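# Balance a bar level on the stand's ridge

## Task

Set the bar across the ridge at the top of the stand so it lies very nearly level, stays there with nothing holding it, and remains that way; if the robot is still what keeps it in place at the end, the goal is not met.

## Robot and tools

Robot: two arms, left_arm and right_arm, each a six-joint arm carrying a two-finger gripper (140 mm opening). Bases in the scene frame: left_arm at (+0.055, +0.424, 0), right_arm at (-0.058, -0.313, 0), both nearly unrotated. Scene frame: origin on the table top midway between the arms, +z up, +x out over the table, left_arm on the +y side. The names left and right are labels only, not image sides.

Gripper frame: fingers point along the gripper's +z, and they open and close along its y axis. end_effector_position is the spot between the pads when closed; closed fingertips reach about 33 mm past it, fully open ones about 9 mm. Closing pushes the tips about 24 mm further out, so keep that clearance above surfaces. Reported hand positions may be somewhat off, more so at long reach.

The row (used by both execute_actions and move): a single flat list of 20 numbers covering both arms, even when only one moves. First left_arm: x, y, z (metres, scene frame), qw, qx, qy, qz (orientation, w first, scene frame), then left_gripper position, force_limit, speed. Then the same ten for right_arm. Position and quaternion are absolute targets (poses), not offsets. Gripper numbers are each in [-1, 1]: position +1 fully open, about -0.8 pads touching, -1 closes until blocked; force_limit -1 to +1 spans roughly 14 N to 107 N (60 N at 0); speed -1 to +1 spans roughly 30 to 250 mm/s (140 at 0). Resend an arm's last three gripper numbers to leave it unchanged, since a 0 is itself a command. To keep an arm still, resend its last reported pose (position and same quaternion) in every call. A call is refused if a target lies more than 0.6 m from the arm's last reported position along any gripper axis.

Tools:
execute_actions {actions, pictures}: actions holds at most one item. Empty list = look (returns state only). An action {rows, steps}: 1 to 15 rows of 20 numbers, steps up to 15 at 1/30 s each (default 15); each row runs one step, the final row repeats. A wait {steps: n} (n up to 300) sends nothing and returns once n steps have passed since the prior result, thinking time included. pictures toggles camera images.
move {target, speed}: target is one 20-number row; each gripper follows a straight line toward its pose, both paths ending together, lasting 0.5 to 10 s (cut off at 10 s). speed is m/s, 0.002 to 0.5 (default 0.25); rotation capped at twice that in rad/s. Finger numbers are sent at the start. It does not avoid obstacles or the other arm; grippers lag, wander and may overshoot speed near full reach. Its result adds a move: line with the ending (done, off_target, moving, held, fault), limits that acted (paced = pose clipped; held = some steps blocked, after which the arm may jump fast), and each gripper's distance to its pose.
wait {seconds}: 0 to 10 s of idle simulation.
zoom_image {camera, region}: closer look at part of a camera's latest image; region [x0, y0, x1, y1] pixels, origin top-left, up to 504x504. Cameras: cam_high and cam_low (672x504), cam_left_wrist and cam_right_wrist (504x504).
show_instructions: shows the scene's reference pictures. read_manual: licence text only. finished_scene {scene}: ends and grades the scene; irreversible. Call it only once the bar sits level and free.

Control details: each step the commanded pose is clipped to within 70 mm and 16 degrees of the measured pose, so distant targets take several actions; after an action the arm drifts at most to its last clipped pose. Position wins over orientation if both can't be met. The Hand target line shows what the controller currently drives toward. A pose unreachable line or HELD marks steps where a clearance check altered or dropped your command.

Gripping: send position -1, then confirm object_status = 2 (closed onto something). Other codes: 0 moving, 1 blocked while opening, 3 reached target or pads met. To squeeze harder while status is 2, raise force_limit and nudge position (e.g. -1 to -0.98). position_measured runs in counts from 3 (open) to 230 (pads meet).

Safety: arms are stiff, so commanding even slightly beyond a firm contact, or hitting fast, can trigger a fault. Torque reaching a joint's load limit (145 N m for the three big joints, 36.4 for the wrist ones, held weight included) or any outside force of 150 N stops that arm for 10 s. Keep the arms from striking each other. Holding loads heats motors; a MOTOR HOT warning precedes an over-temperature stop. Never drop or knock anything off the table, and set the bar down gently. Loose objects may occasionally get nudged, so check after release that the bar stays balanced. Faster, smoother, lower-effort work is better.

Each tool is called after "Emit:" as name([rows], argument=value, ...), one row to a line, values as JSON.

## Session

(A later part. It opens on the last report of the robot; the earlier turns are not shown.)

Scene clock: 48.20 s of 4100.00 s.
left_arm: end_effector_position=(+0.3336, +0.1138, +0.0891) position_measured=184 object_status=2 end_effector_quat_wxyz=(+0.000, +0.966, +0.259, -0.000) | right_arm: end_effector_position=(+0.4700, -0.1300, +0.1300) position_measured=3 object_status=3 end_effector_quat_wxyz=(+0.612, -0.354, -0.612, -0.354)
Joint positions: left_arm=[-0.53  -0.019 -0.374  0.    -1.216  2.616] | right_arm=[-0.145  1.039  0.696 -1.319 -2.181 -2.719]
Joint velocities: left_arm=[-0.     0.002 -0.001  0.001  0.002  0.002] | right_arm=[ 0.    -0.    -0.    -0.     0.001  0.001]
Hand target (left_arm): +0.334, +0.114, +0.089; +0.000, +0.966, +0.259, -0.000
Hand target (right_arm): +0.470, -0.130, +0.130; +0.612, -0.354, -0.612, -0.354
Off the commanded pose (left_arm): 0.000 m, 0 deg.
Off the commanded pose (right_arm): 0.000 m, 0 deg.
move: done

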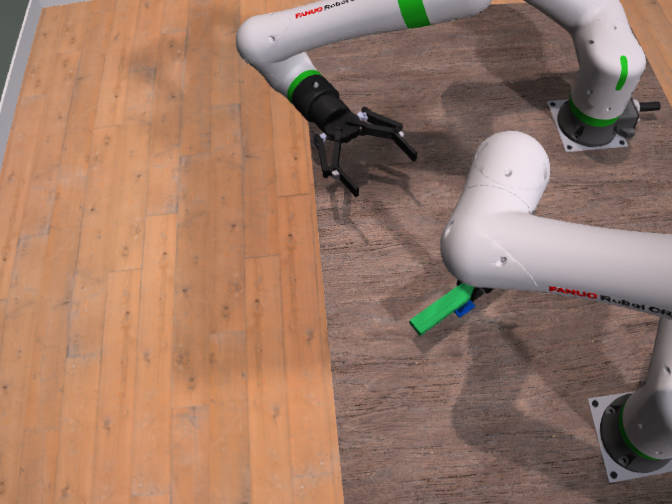

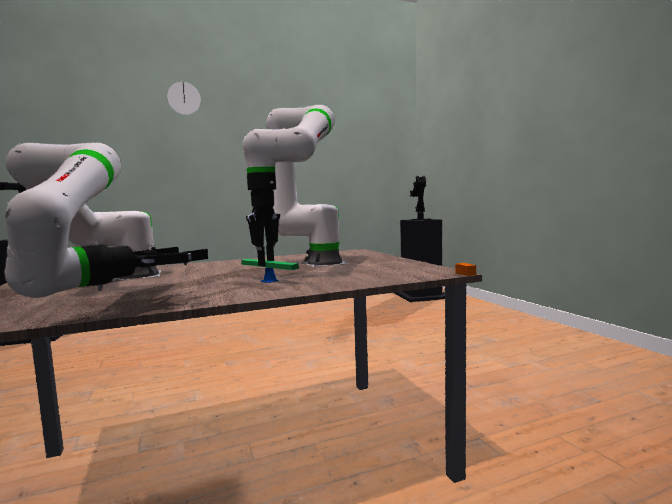

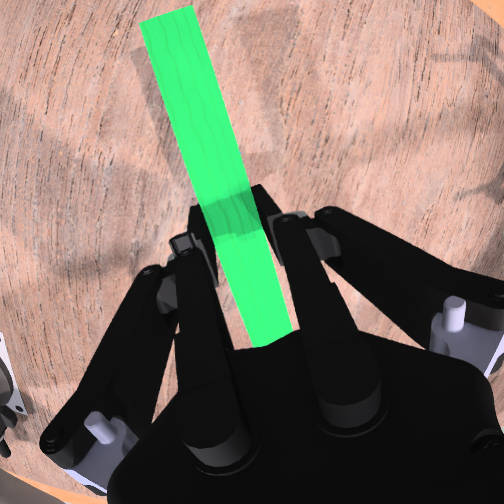

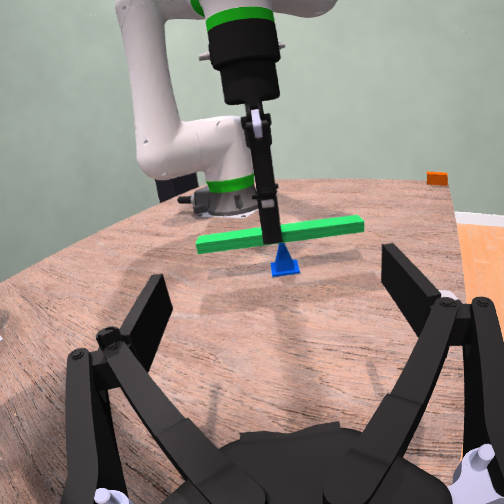

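Emit:
move(target=[0.3342,0.1141,0.087,0,0.966,0.259,0,-1,-0.3,-0.3,0.47,-0.13,0.13,0.612,-0.354,-0.612,-0.354,1,0,0], speed=0.005)

Emit:
execute_actions([
  {"rows":[[0.3342,0.1141,0.087,0,0.966,0.259,0,-0.38,-0.3,-0.5,0.47,-0.13,0.13,0.612,-0.354,-0.612,-0.354,1,0,0],[0.3342,0.1141,0.087,0,0.966,0.259,0,-0.38,-0.3,-0.5,0.47,-0.13,0.13,0.612,-0.354,-0.612,-0.354,1,0,0],[0.3342,0.1141,0.087,0,0.966,0.259,0,-0.38,-0.3,-0.5,0.47,-0.13,0.13,0.612,-0.354,-0.612,-0.354,1,0,0],[0.3342,0.1141,0.087,0,0.966,0.259,0,-0.38,-0.3,-0.5,0.47,-0.13,0.13,0.612,-0.354,-0.612,-0.354,1,0,0],[0.3342,0.1141,0.087,0,0.966,0.259,0,-0.38,-0.3,-0.5,0.47,-0.13,0.13,0.612,-0.354,-0.612,-0.354,1,0,0],[0.3342,0.1141,0.087,0,0.966,0.259,0,-0.38,-0.3,-0.5,0.47,-0.13,0.13,0.612,-0.354,-0.612,-0.354,1,0,0],[0.3342,0.1141,0.087,0,0.966,0.259,0,-1,-0.3,-0.5,0.47,-0.13,0.13,0.612,-0.354,-0.612,-0.354,1,0,0]],"steps":15},
])

Emit:
zoom_image(camera="cam_right_wrist", region=[180,170,380,290])

Scene clock: 56.37 s of 4100.00 s.
left_arm: end_effector_position=(+0.3342, +0.1141, +0.0870) position_measured=184 object_status=2 end_effector_quat_wxyz=(+0.000, +0.966, +0.259, -0.000) | right_arm: end_effector_position=(+0.4700, -0.1300, +0.1300) position_measured=3 object_status=3 end_effector_quat_wxyz=(+0.612, -0.354, -0.612, -0.354)
Joint positions: left_arm=[-0.528 -0.017 -0.376  0.    -1.211  2.615] | right_arm=[-0.145  1.039  0.696 -1.319 -2.181 -2.719]
Joint velocities: left_arm=[ 0.    -0.    -0.    -0.     0.001  0.002] | right_arm=[ 0.001 -0.    -0.    -0.    -0.    -0.001]
Hand target (left_arm): +0.334, +0.114, +0.087; -0.000, +0.966, +0.259, -0.000
Hand target (right_arm): +0.470, -0.130, +0.130; +0.612, -0.354, -0.612, -0.354
Off the commanded pose (left_arm): 0.000 m, 0 deg.
Off the commanded pose (right_arm): 0.000 m, 0 deg.
After step 90, 4.47 s passed at rest.
move: done

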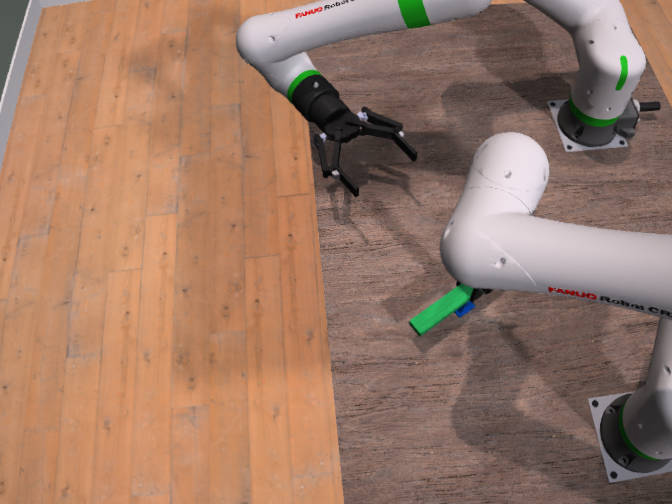

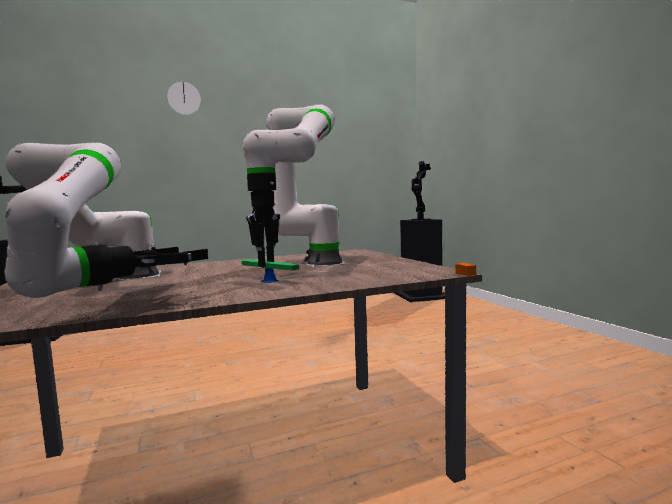

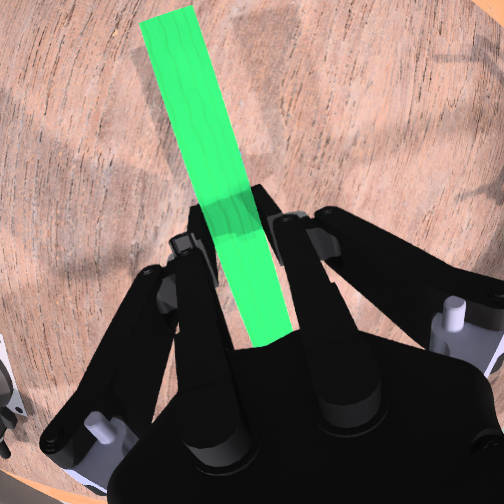

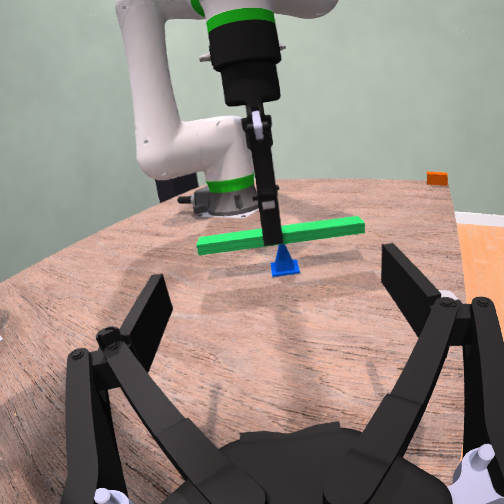

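Scene clock: 56.87 s of 4100.00 s.
left_arm: end_effector_position=(+0.3342, +0.1141, +0.0870) position_measured=184 object_status=0 end_effector_quat_wxyz=(+0.000, +0.966, +0.259, -0.000) | right_arm: end_effector_position=(+0.4700, -0.1300, +0.1300) position_measured=3 object_status=3 end_effector_quat_wxyz=(+0.612, -0.354, -0.612, -0.354)
Joint positions: left_arm=[-0.528 -0.017 -0.376  0.    -1.211  2.615] | right_arm=[-0.145  1.039  0.696 -1.319 -2.181 -2.719]
Joint velocities: left_arm=[-0.    -0.     0.    -0.     0.001  0.   ] | right_arm=[-0.001 -0.001  0.     0.    -0.001 -0.001]
Hand target (left_arm): +0.334, +0.114, +0.087; +0.000, +0.966, +0.259, -0.000
Hand target (right_arm): +0.470, -0.130, +0.130; +0.612, -0.354, -0.612, -0.354
Off the commanded pose (left_arm): 0.000 m, 0 deg.
Off the commanded pose (right_arm): 0.000 m, 0 deg.
Steps of this call (steps 1 to 15: all 15 steps of this action). Readings (end_effector_position | what the end effector reports):
1: left_arm (+0.3342, +0.1141, +0.0870) | right_arm (+0.4700, -0.1300, +0.1300) | left_arm position_measured=184 object_status=0 | right_arm position_measured=3 object_status=3
2: left_arm (+0.3342, +0.1141, +0.0870) | right_arm (+0.4700, -0.1300, +0.1300) | left_arm position_measured=184 object_status=0 | right_arm position_measured=3 object_status=3
4: left_arm (+0.3342, +0.1141, +0.0870) | right_arm (+0.4700, -0.1300, +0.1300) | left_arm position_measured=177 object_status=0 | right_arm position_measured=3 object_status=3
8: left_arm (+0.3342, +0.1141, +0.0870) | right_arm (+0.4700, -0.1300, +0.1300) | left_arm position_measured=180 object_status=0 | right_arm position_measured=3 object_status=3
15: the state above

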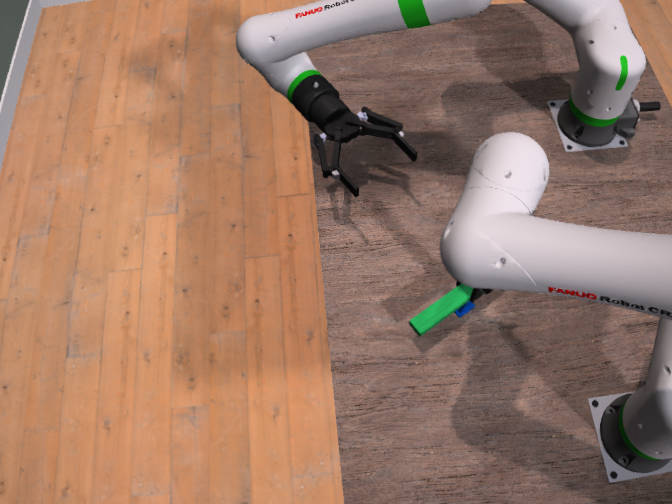

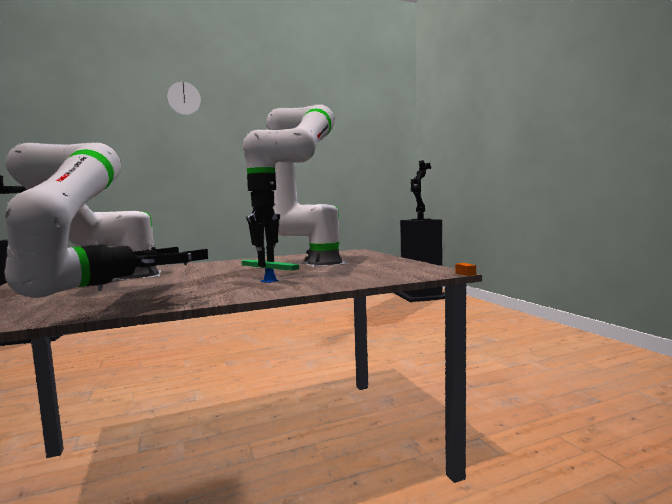

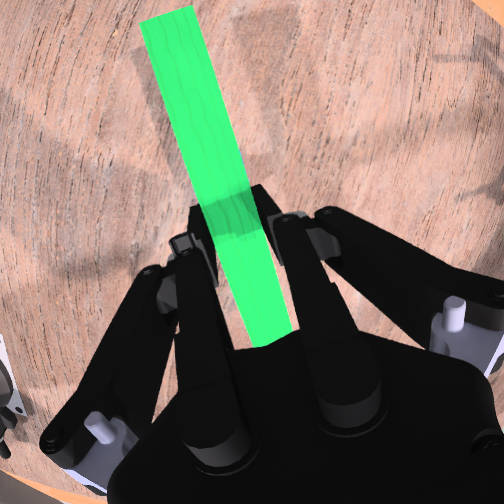

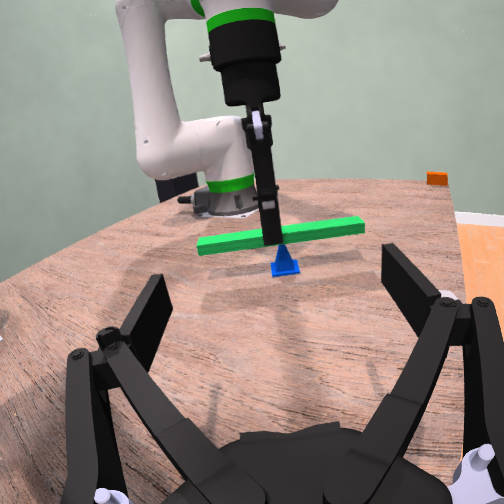

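Region (180, 170, 380, 290) of cam_right_wrist's 504x504 image, scaled by 2.520, with more detail than that image has; it fills the top 302 rows of this view, and the rest is white.

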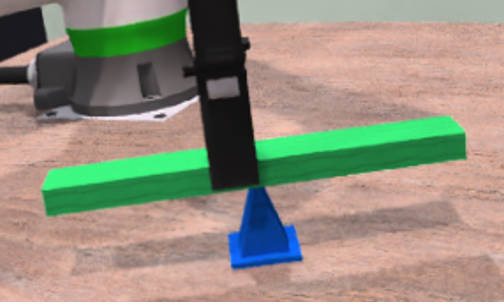

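Stable. Release.

Emit:
move(target=[0.3342,0.1141,0.087,0,0.966,0.259,0,-0.1,-0.3,-0.5,0.47,-0.13,0.13,0.612,-0.354,-0.612,-0.354,1,0,0])

Emit:
move(target=[0.3342,0.1141,0.16,0,0.966,0.259,0,-0.1,-0.3,-0.5,0.47,-0.13,0.13,0.612,-0.354,-0.612,-0.354,1,0,0], speed=0.12)

Emit:
wait(seconds=2)

Scene clock: 60.53 s of 4100.00 s.
left_arm: end_effector_position=(+0.3342, +0.1142, +0.0869) position_measured=141 object_status=3 end_effector_quat_wxyz=(-0.000, +0.966, +0.259, +0.000) | right_arm: end_effector_position=(+0.4700, -0.1300, +0.1300) position_measured=3 object_status=3 end_effector_quat_wxyz=(+0.612, -0.354, -0.612, -0.354)
Joint positions: left_arm=[-0.528 -0.017 -0.377 -0.    -1.211  2.615] | right_arm=[-0.145  1.039  0.696 -1.319 -2.181 -2.719]
Joint velocities: left_arm=[-0.    -0.001  0.001  0.     0.    -0.001] | right_arm=[-0. -0.  0. -0. -0. -0.]
Hand target (left_arm): +0.334, +0.114, +0.087; +0.000, +0.966, +0.259, +0.000
Hand target (right_arm): +0.470, -0.130, +0.130; +0.612, -0.354, -0.612, -0.354
Off the commanded pose (left_arm): 0.000 m, 0 deg.
Off the commanded pose (right_arm): 0.000 m, 0 deg.
move: done

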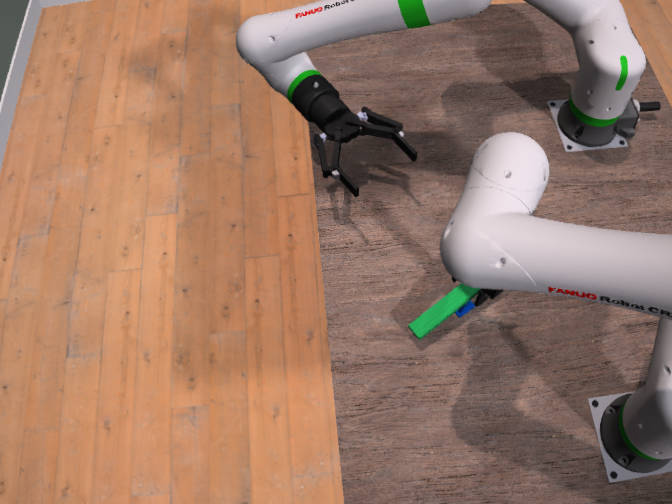

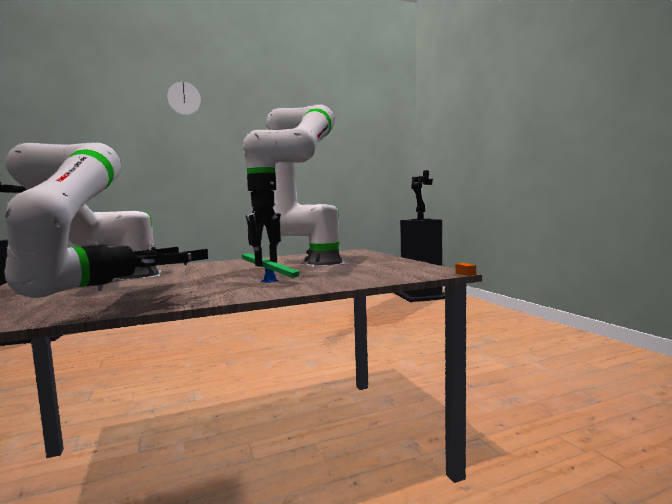

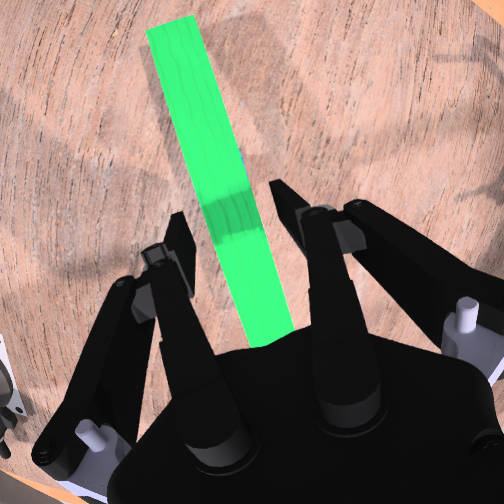

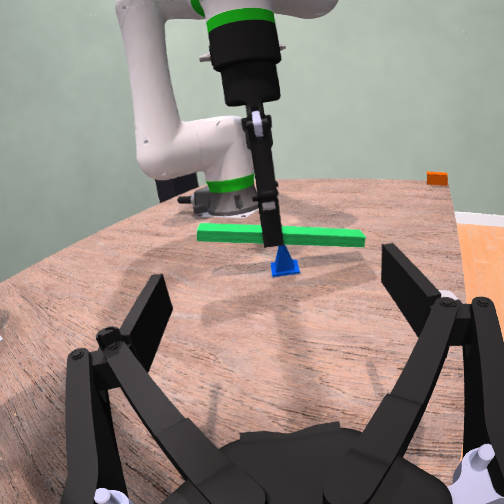

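Scene clock: 61.53 s of 4100.00 s.
left_arm: end_effector_position=(+0.3340, +0.1141, +0.1600) position_measured=141 object_status=3 end_effector_quat_wxyz=(+0.000, +0.966, +0.259, -0.000) | right_arm: end_effector_position=(+0.4700, -0.1300, +0.1300) position_measured=3 object_status=3 end_effector_quat_wxyz=(+0.612, -0.354, -0.612, -0.354)
Joint positions: left_arm=[-0.528 -0.067 -0.249  0.    -1.389  2.615] | right_arm=[-0.145  1.039  0.696 -1.319 -2.181 -2.719]
Joint velocities: left_arm=[-0.    -0.002  0.002 -0.    -0.002  0.001] | right_arm=[-0.001 -0.    -0.    -0.001  0.001  0.001]
Hand target (left_arm): +0.334, +0.114, +0.160; -0.000, +0.966, +0.259, +0.000
Hand target (right_arm): +0.470, -0.130, +0.130; +0.612, -0.354, -0.612, -0.354
Off the commanded pose (left_arm): 0.000 m, 0 deg.
Off the commanded pose (right_arm): 0.000 m, 0 deg.
move: done

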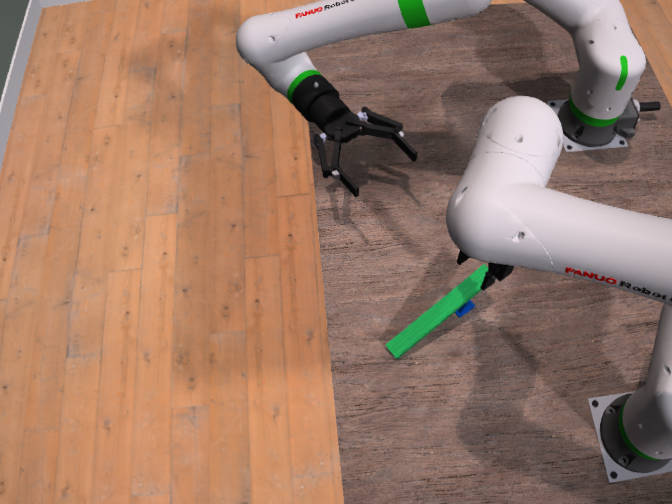

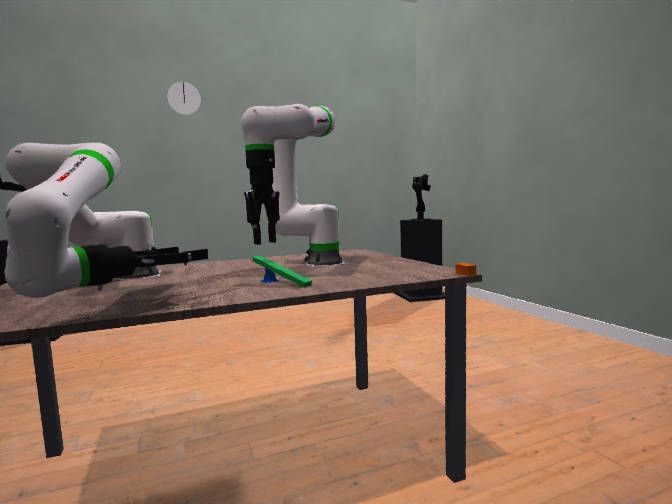

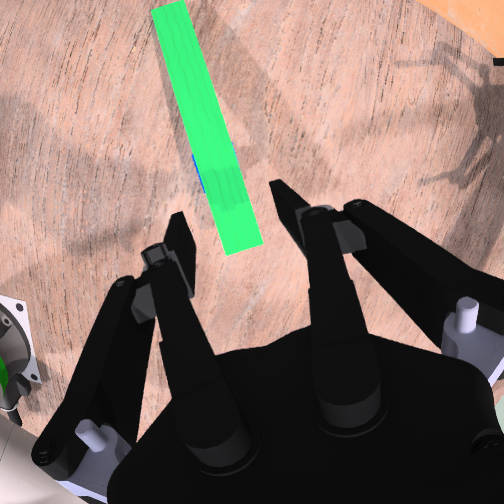

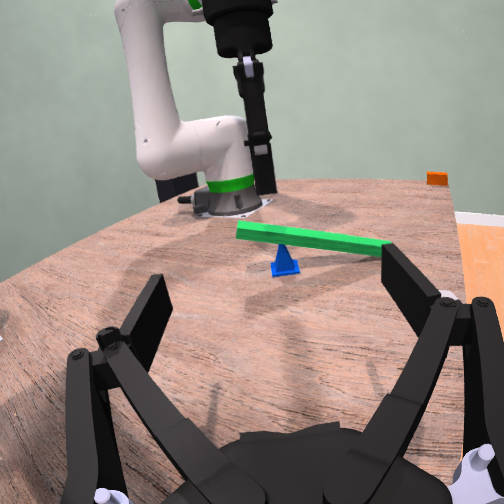

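Scene clock: 63.53 s of 4100.00 s.
left_arm: end_effector_position=(+0.3340, +0.1142, +0.1600) position_measured=141 object_status=3 end_effector_quat_wxyz=(-0.000, +0.966, +0.259, +0.000) | right_arm: end_effector_position=(+0.4700, -0.1300, +0.1300) position_measured=3 object_status=3 end_effector_quat_wxyz=(+0.612, -0.354, -0.612, -0.354)
Joint positions: left_arm=[-0.528 -0.067 -0.249 -0.    -1.389  2.615] | right_arm=[-0.145  1.039  0.696 -1.319 -2.181 -2.719]
Joint velocities: left_arm=[ 0.     0.    -0.     0.001 -0.    -0.   ] | right_arm=[-0.001  0.    -0.    -0.     0.001 -0.001]
Hand target (left_arm): +0.334, +0.114, +0.160; -0.000, +0.966, +0.259, +0.000
Hand target (right_arm): +0.470, -0.130, +0.130; +0.612, -0.354, -0.612, -0.354
Off the commanded pose (left_arm): 0.000 m, 0 deg.
Off the commanded pose (right_arm): 0.000 m, 0 deg.
Steps of this call (steps 1 to 60: nothing new was sent). Readings (end_effector_position | what the end effector reports):
1: left_arm (+0.3340, +0.1141, +0.1600) | right_arm (+0.4700, -0.1300, +0.1300) | left_arm position_measured=141 object_status=3 | right_arm position_measured=3 object_status=3
2: left_arm (+0.3340, +0.1141, +0.1600) | right_arm (+0.4700, -0.1300, +0.1300) | left_arm position_measured=141 object_status=3 | right_arm position_measured=3 object_status=3
4: left_arm (+0.3340, +0.1141, +0.1600) | right_arm (+0.4700, -0.1300, +0.1300) | left_arm position_measured=141 object_status=3 | right_arm position_measured=3 object_status=3
8: left_arm (+0.3340, +0.1142, +0.1600) | right_arm (+0.4700, -0.1300, +0.1300) | left_arm position_measured=141 object_status=3 | right_arm position_measured=3 object_status=3
60: the state above

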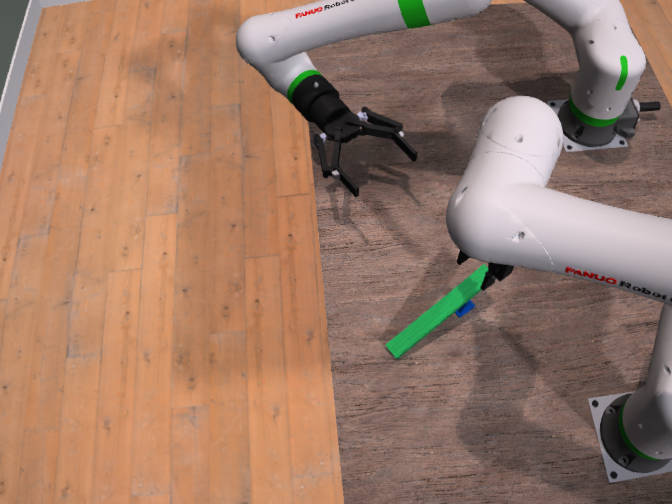

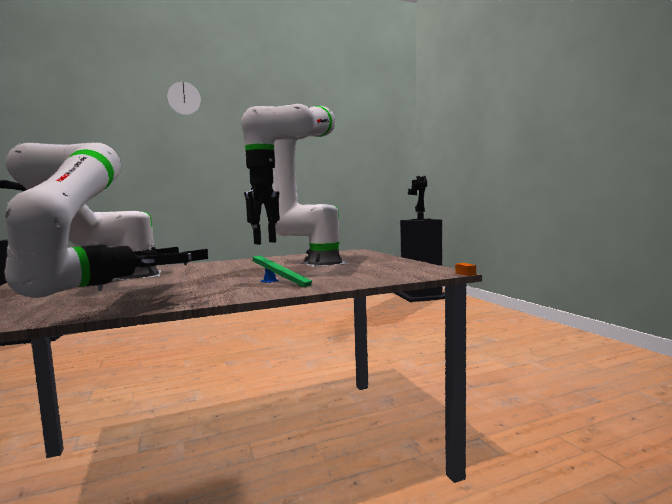

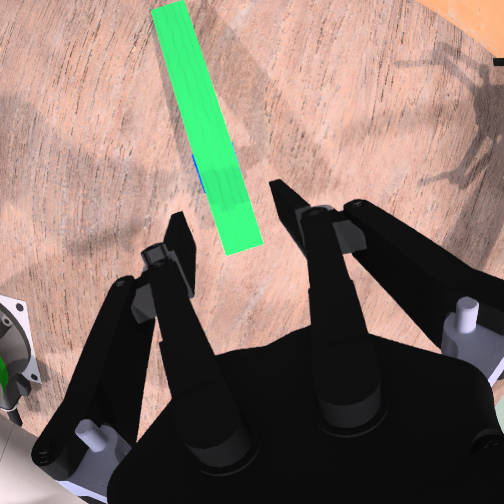

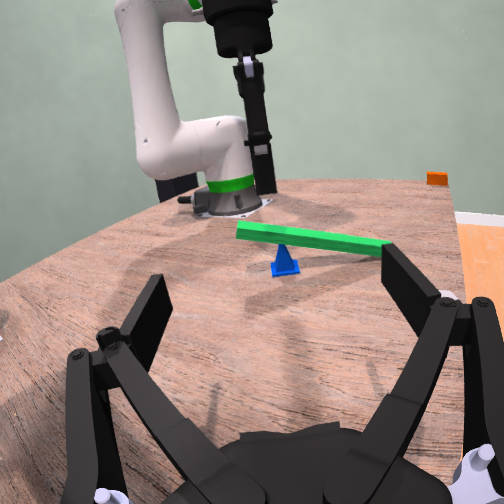

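Emit:
move(target=[0.4,0.152,0.11,0.035,0.957,0.257,-0.13,0,-0.3,-0.5,0.47,-0.13,0.13,0.612,-0.354,-0.612,-0.354,1,0,0], speed=0.15)

Emit:
move(target=[0.392,0.148,0.0736,0.035,0.957,0.257,-0.13,0,-0.3,-0.5,0.47,-0.13,0.13,0.612,-0.354,-0.612,-0.354,1,0,0], speed=0.07)

Emit:
move(target=[0.392,0.148,0.0736,0.035,0.957,0.257,-0.13,-1,-0.3,-0.5,0.47,-0.13,0.13,0.612,-0.354,-0.612,-0.354,1,0,0])

Emit:
move(target=[0.37,0.135,0.105,0,0.966,0.259,0,-1,-0.3,-0.5,0.47,-0.13,0.13,0.612,-0.354,-0.612,-0.354,1,0,0], speed=0.08)

Emit:
move(target=[0.3335,0.1137,0.092,0,0.966,0.259,0,-1,-0.3,-0.5,0.47,-0.13,0.13,0.612,-0.354,-0.612,-0.354,1,0,0], speed=0.06)

Emit:
zoom_image(camera="cam_right_wrist", region=[180,170,380,290])

Scene clock: 70.17 s of 4100.00 s.
left_arm: end_effector_position=(+0.3999, +0.1517, +0.1101) position_measured=129 object_status=3 end_effector_quat_wxyz=(+0.035, +0.957, +0.257, -0.130) | right_arm: end_effector_position=(+0.4700, -0.1300, +0.1300) position_measured=3 object_status=3 end_effector_quat_wxyz=(+0.612, -0.354, -0.612, -0.354)
Joint positions: left_arm=[-0.224  0.139 -0.241  0.183 -1.396  2.26 ] | right_arm=[-0.145  1.039  0.696 -1.319 -2.181 -2.719]
Joint velocities: left_arm=[ 0.002  0.002  0.001  0.001 -0.    -0.004] | right_arm=[0.001 0.    0.    0.    0.001 0.001]
Hand target (left_arm): +0.400, +0.152, +0.110; +0.035, +0.957, +0.257, -0.130
Hand target (right_arm): +0.470, -0.130, +0.130; +0.612, -0.354, -0.612, -0.354
Off the commanded pose (left_arm): 0.000 m, 0 deg.
Off the commanded pose (right_arm): 0.000 m, 0 deg.
After step 90, 2.33 s passed at rest.
move: done

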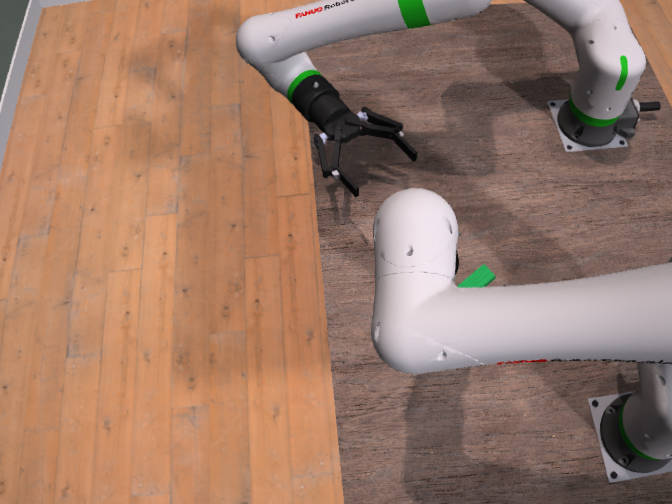

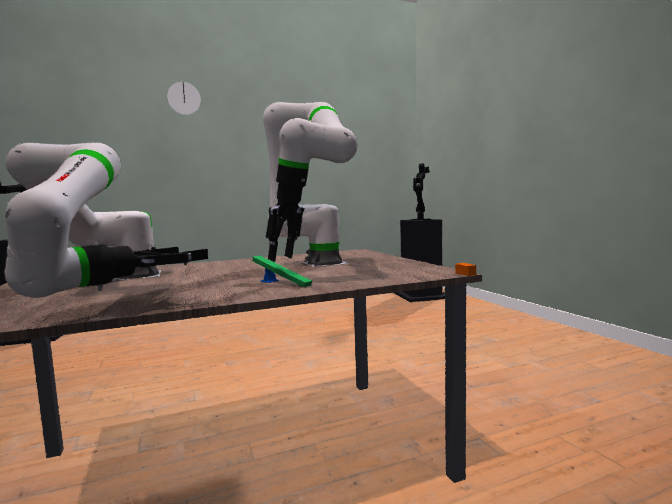

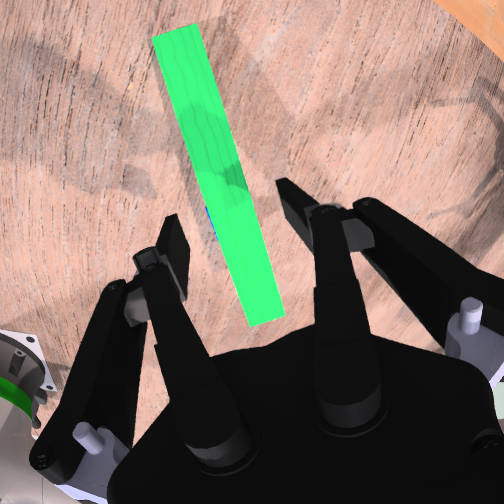

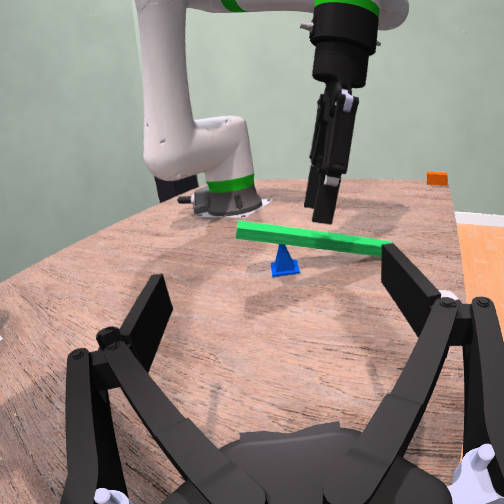

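Scene clock: 71.03 s of 4100.00 s.
left_arm: end_effector_position=(+0.3921, +0.1480, +0.0737) position_measured=129 object_status=3 end_effector_quat_wxyz=(+0.035, +0.957, +0.257, -0.130) | right_arm: end_effector_position=(+0.4700, -0.1300, +0.1300) position_measured=3 object_status=3 end_effector_quat_wxyz=(+0.612, -0.354, -0.612, -0.354)
Joint positions: left_arm=[-0.235  0.159 -0.311  0.19  -1.305  2.254] | right_arm=[-0.145  1.039  0.696 -1.319 -2.181 -2.719]
Joint velocities: left_arm=[-0.     0.001 -0.002 -0.     0.002 -0.002] | right_arm=[-0.    -0.001  0.     0.     0.     0.001]
Hand target (left_arm): +0.392, +0.148, +0.074; +0.035, +0.957, +0.257, -0.130
Hand target (right_arm): +0.470, -0.130, +0.130; +0.612, -0.354, -0.612, -0.354
Off the commanded pose (left_arm): 0.000 m, 0 deg.
Off the commanded pose (right_arm): 0.000 m, 0 deg.
move: done

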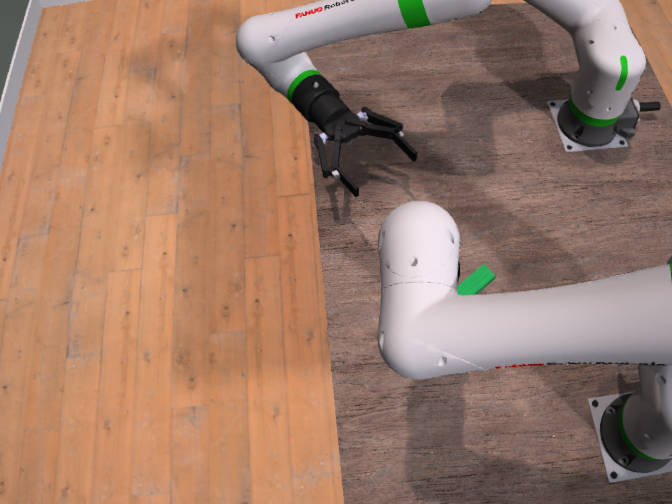

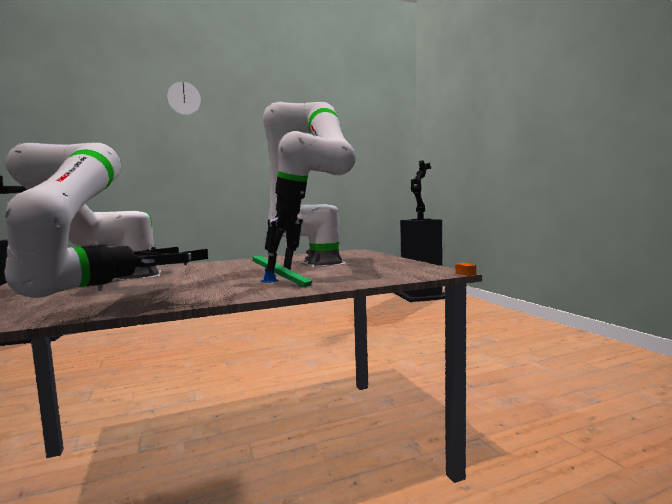

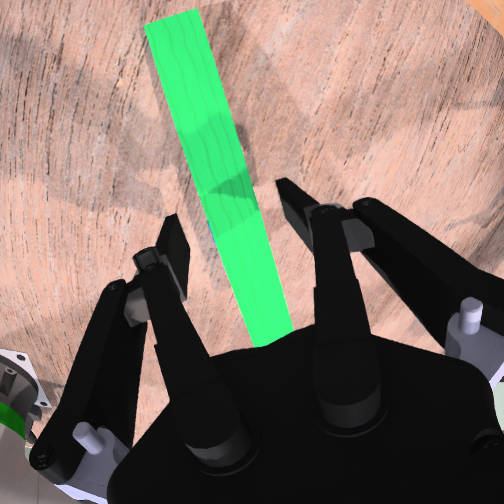

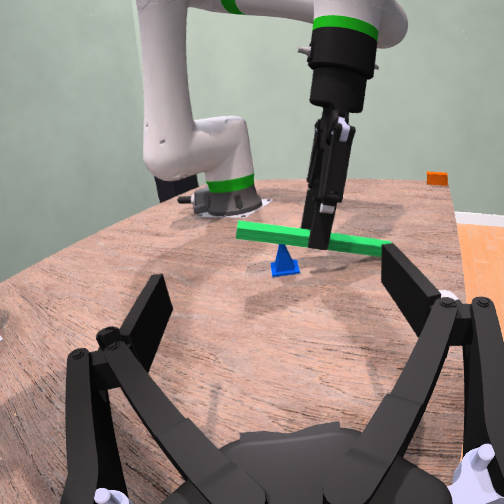

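Scene clock: 71.73 s of 4100.00 s.
left_arm: end_effector_position=(+0.3920, +0.1480, +0.0735) position_measured=184 object_status=2 end_effector_quat_wxyz=(+0.035, +0.957, +0.257, -0.130) | right_arm: end_effector_position=(+0.4700, -0.1300, +0.1300) position_measured=3 object_status=3 end_effector_quat_wxyz=(+0.612, -0.354, -0.612, -0.354)
Joint positions: left_arm=[-0.235  0.159 -0.311  0.19  -1.305  2.254] | right_arm=[-0.145  1.039  0.696 -1.319 -2.181 -2.719]
Joint velocities: left_arm=[-0.    -0.    -0.     0.     0.    -0.001] | right_arm=[-0.    -0.001  0.     0.    -0.001 -0.   ]
Hand target (left_arm): +0.392, +0.148, +0.074; +0.035, +0.957, +0.257, -0.130
Hand target (right_arm): +0.470, -0.130, +0.130; +0.612, -0.354, -0.612, -0.354
Off the commanded pose (left_arm): 0.000 m, 0 deg.
Off the commanded pose (right_arm): 0.000 m, 0 deg.
move: done

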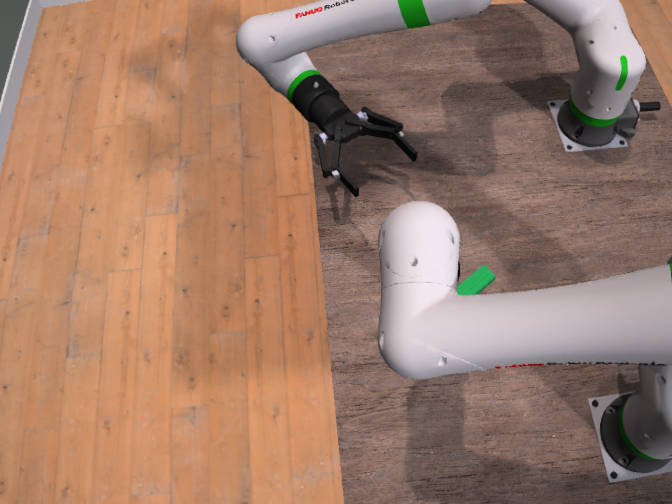

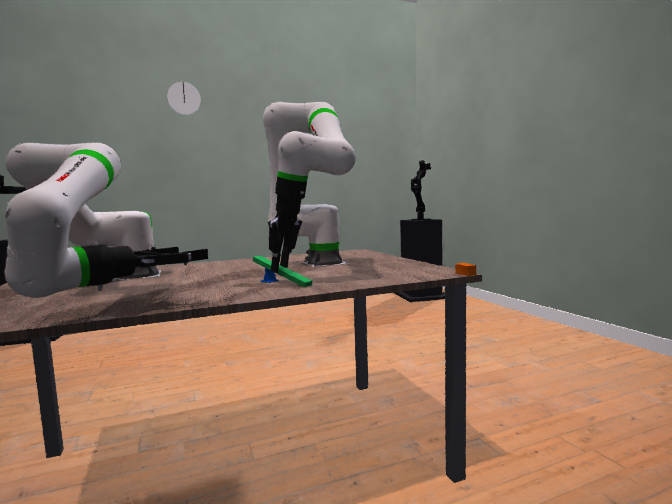

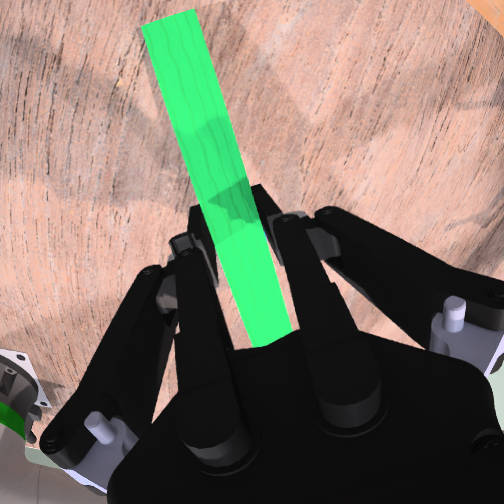

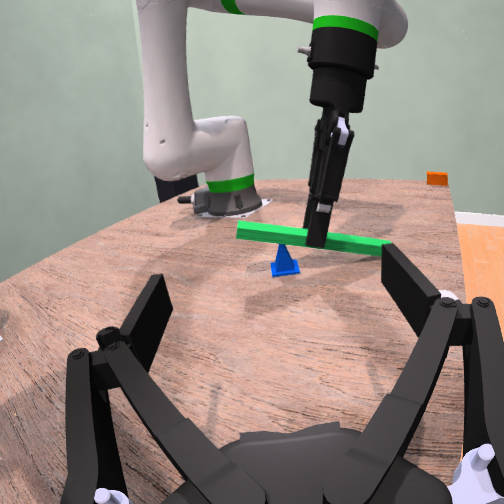

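Scene clock: 73.70 s of 4100.00 s.
left_arm: end_effector_position=(+0.3701, +0.1352, +0.1050) position_measured=184 object_status=2 end_effector_quat_wxyz=(+0.000, +0.966, +0.259, -0.000) | right_arm: end_effector_position=(+0.4700, -0.1300, +0.1300) position_measured=3 object_status=3 end_effector_quat_wxyz=(+0.612, -0.354, -0.612, -0.354)
Joint positions: left_arm=[-0.44  -0.006 -0.321  0.    -1.255  2.527] | right_arm=[-0.145  1.039  0.696 -1.319 -2.181 -2.719]
Joint velocities: left_arm=[-0.005 -0.001  0.001 -0.005  0.     0.005] | right_arm=[-0.001  0.     0.    -0.     0.     0.   ]
Hand target (left_arm): +0.370, +0.135, +0.105; +0.000, +0.966, +0.259, +0.000
Hand target (right_arm): +0.470, -0.130, +0.130; +0.612, -0.354, -0.612, -0.354
Off the commanded pose (left_arm): 0.000 m, 0 deg.
Off the commanded pose (right_arm): 0.000 m, 0 deg.
move: done

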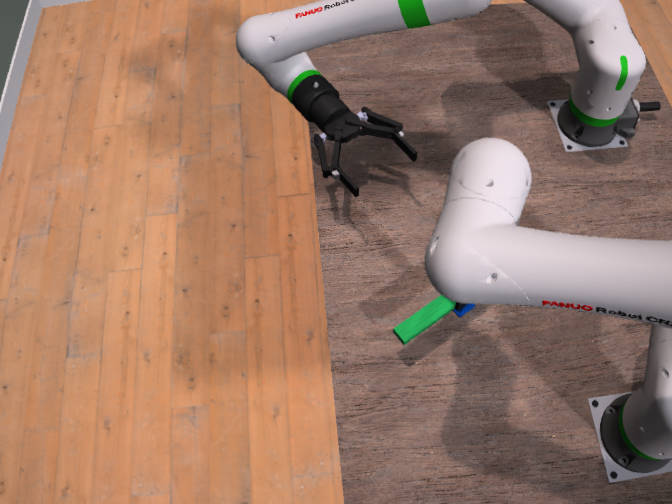

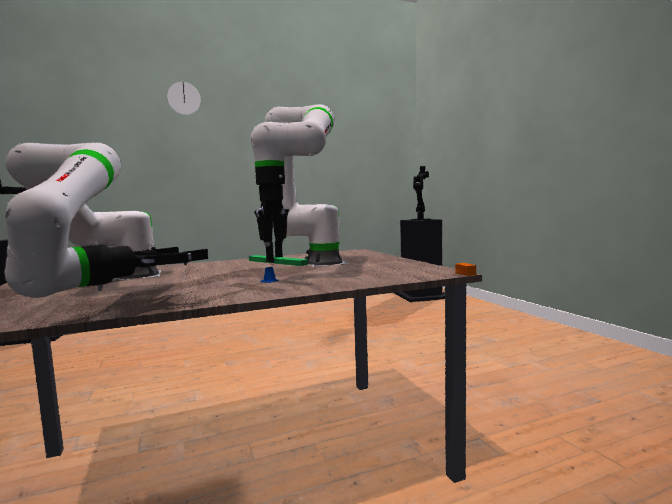

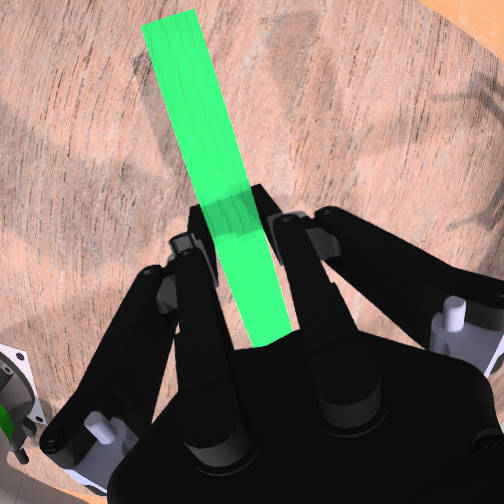

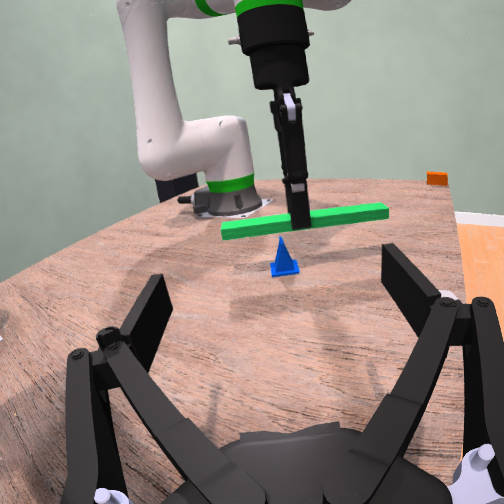

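Scene clock: 74.77 s of 4100.00 s.
left_arm: end_effector_position=(+0.3336, +0.1138, +0.0920) position_measured=184 object_status=2 end_effector_quat_wxyz=(+0.000, +0.966, +0.259, +0.000) | right_arm: end_effector_position=(+0.4700, -0.1300, +0.1300) position_measured=3 object_status=3 end_effector_quat_wxyz=(+0.612, -0.354, -0.612, -0.354)
Joint positions: left_arm=[-0.53  -0.022 -0.369  0.    -1.223  2.616] | right_arm=[-0.145  1.039  0.696 -1.319 -2.181 -2.719]
Joint velocities: left_arm=[-0.002  0.001 -0.001 -0.001  0.001  0.003] | right_arm=[ 0.    -0.     0.     0.    -0.001  0.002]
Hand target (left_arm): +0.334, +0.114, +0.092; +0.000, +0.966, +0.259, +0.000
Hand target (right_arm): +0.470, -0.130, +0.130; +0.612, -0.354, -0.612, -0.354
Off the commanded pose (left_arm): 0.000 m, 0 deg.
Off the commanded pose (right_arm): 0.000 m, 0 deg.
move: done

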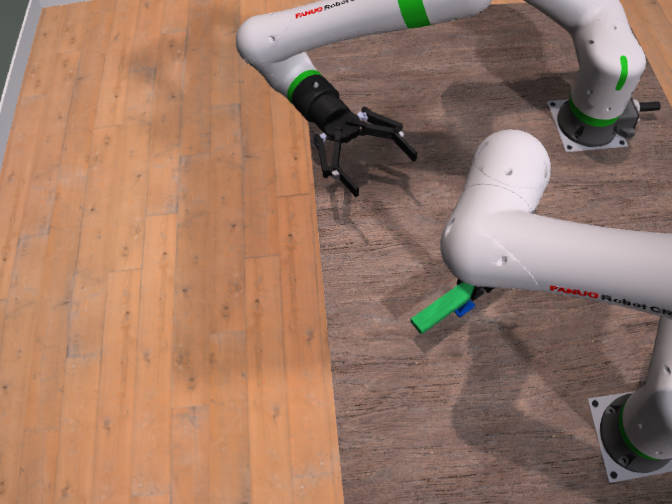

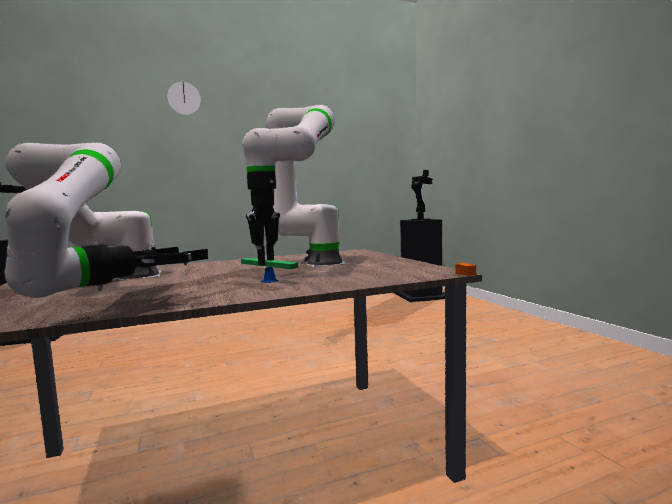

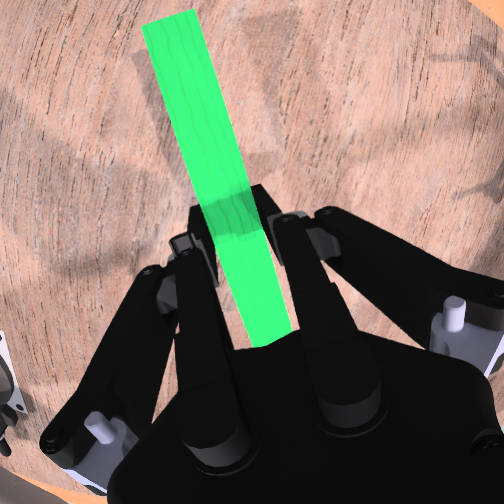

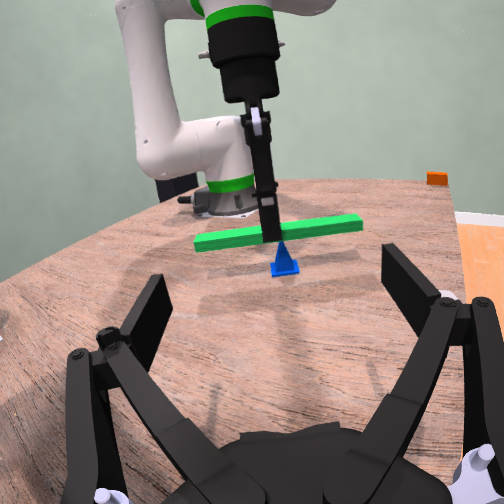

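Region (180, 170, 380, 290) of cam_right_wrist's 504x504 image, scaled by 2.520, with more detail than that image has; it fills the top 302 rows of this view, and the rest is white.

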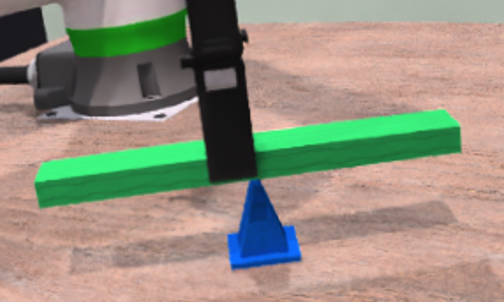

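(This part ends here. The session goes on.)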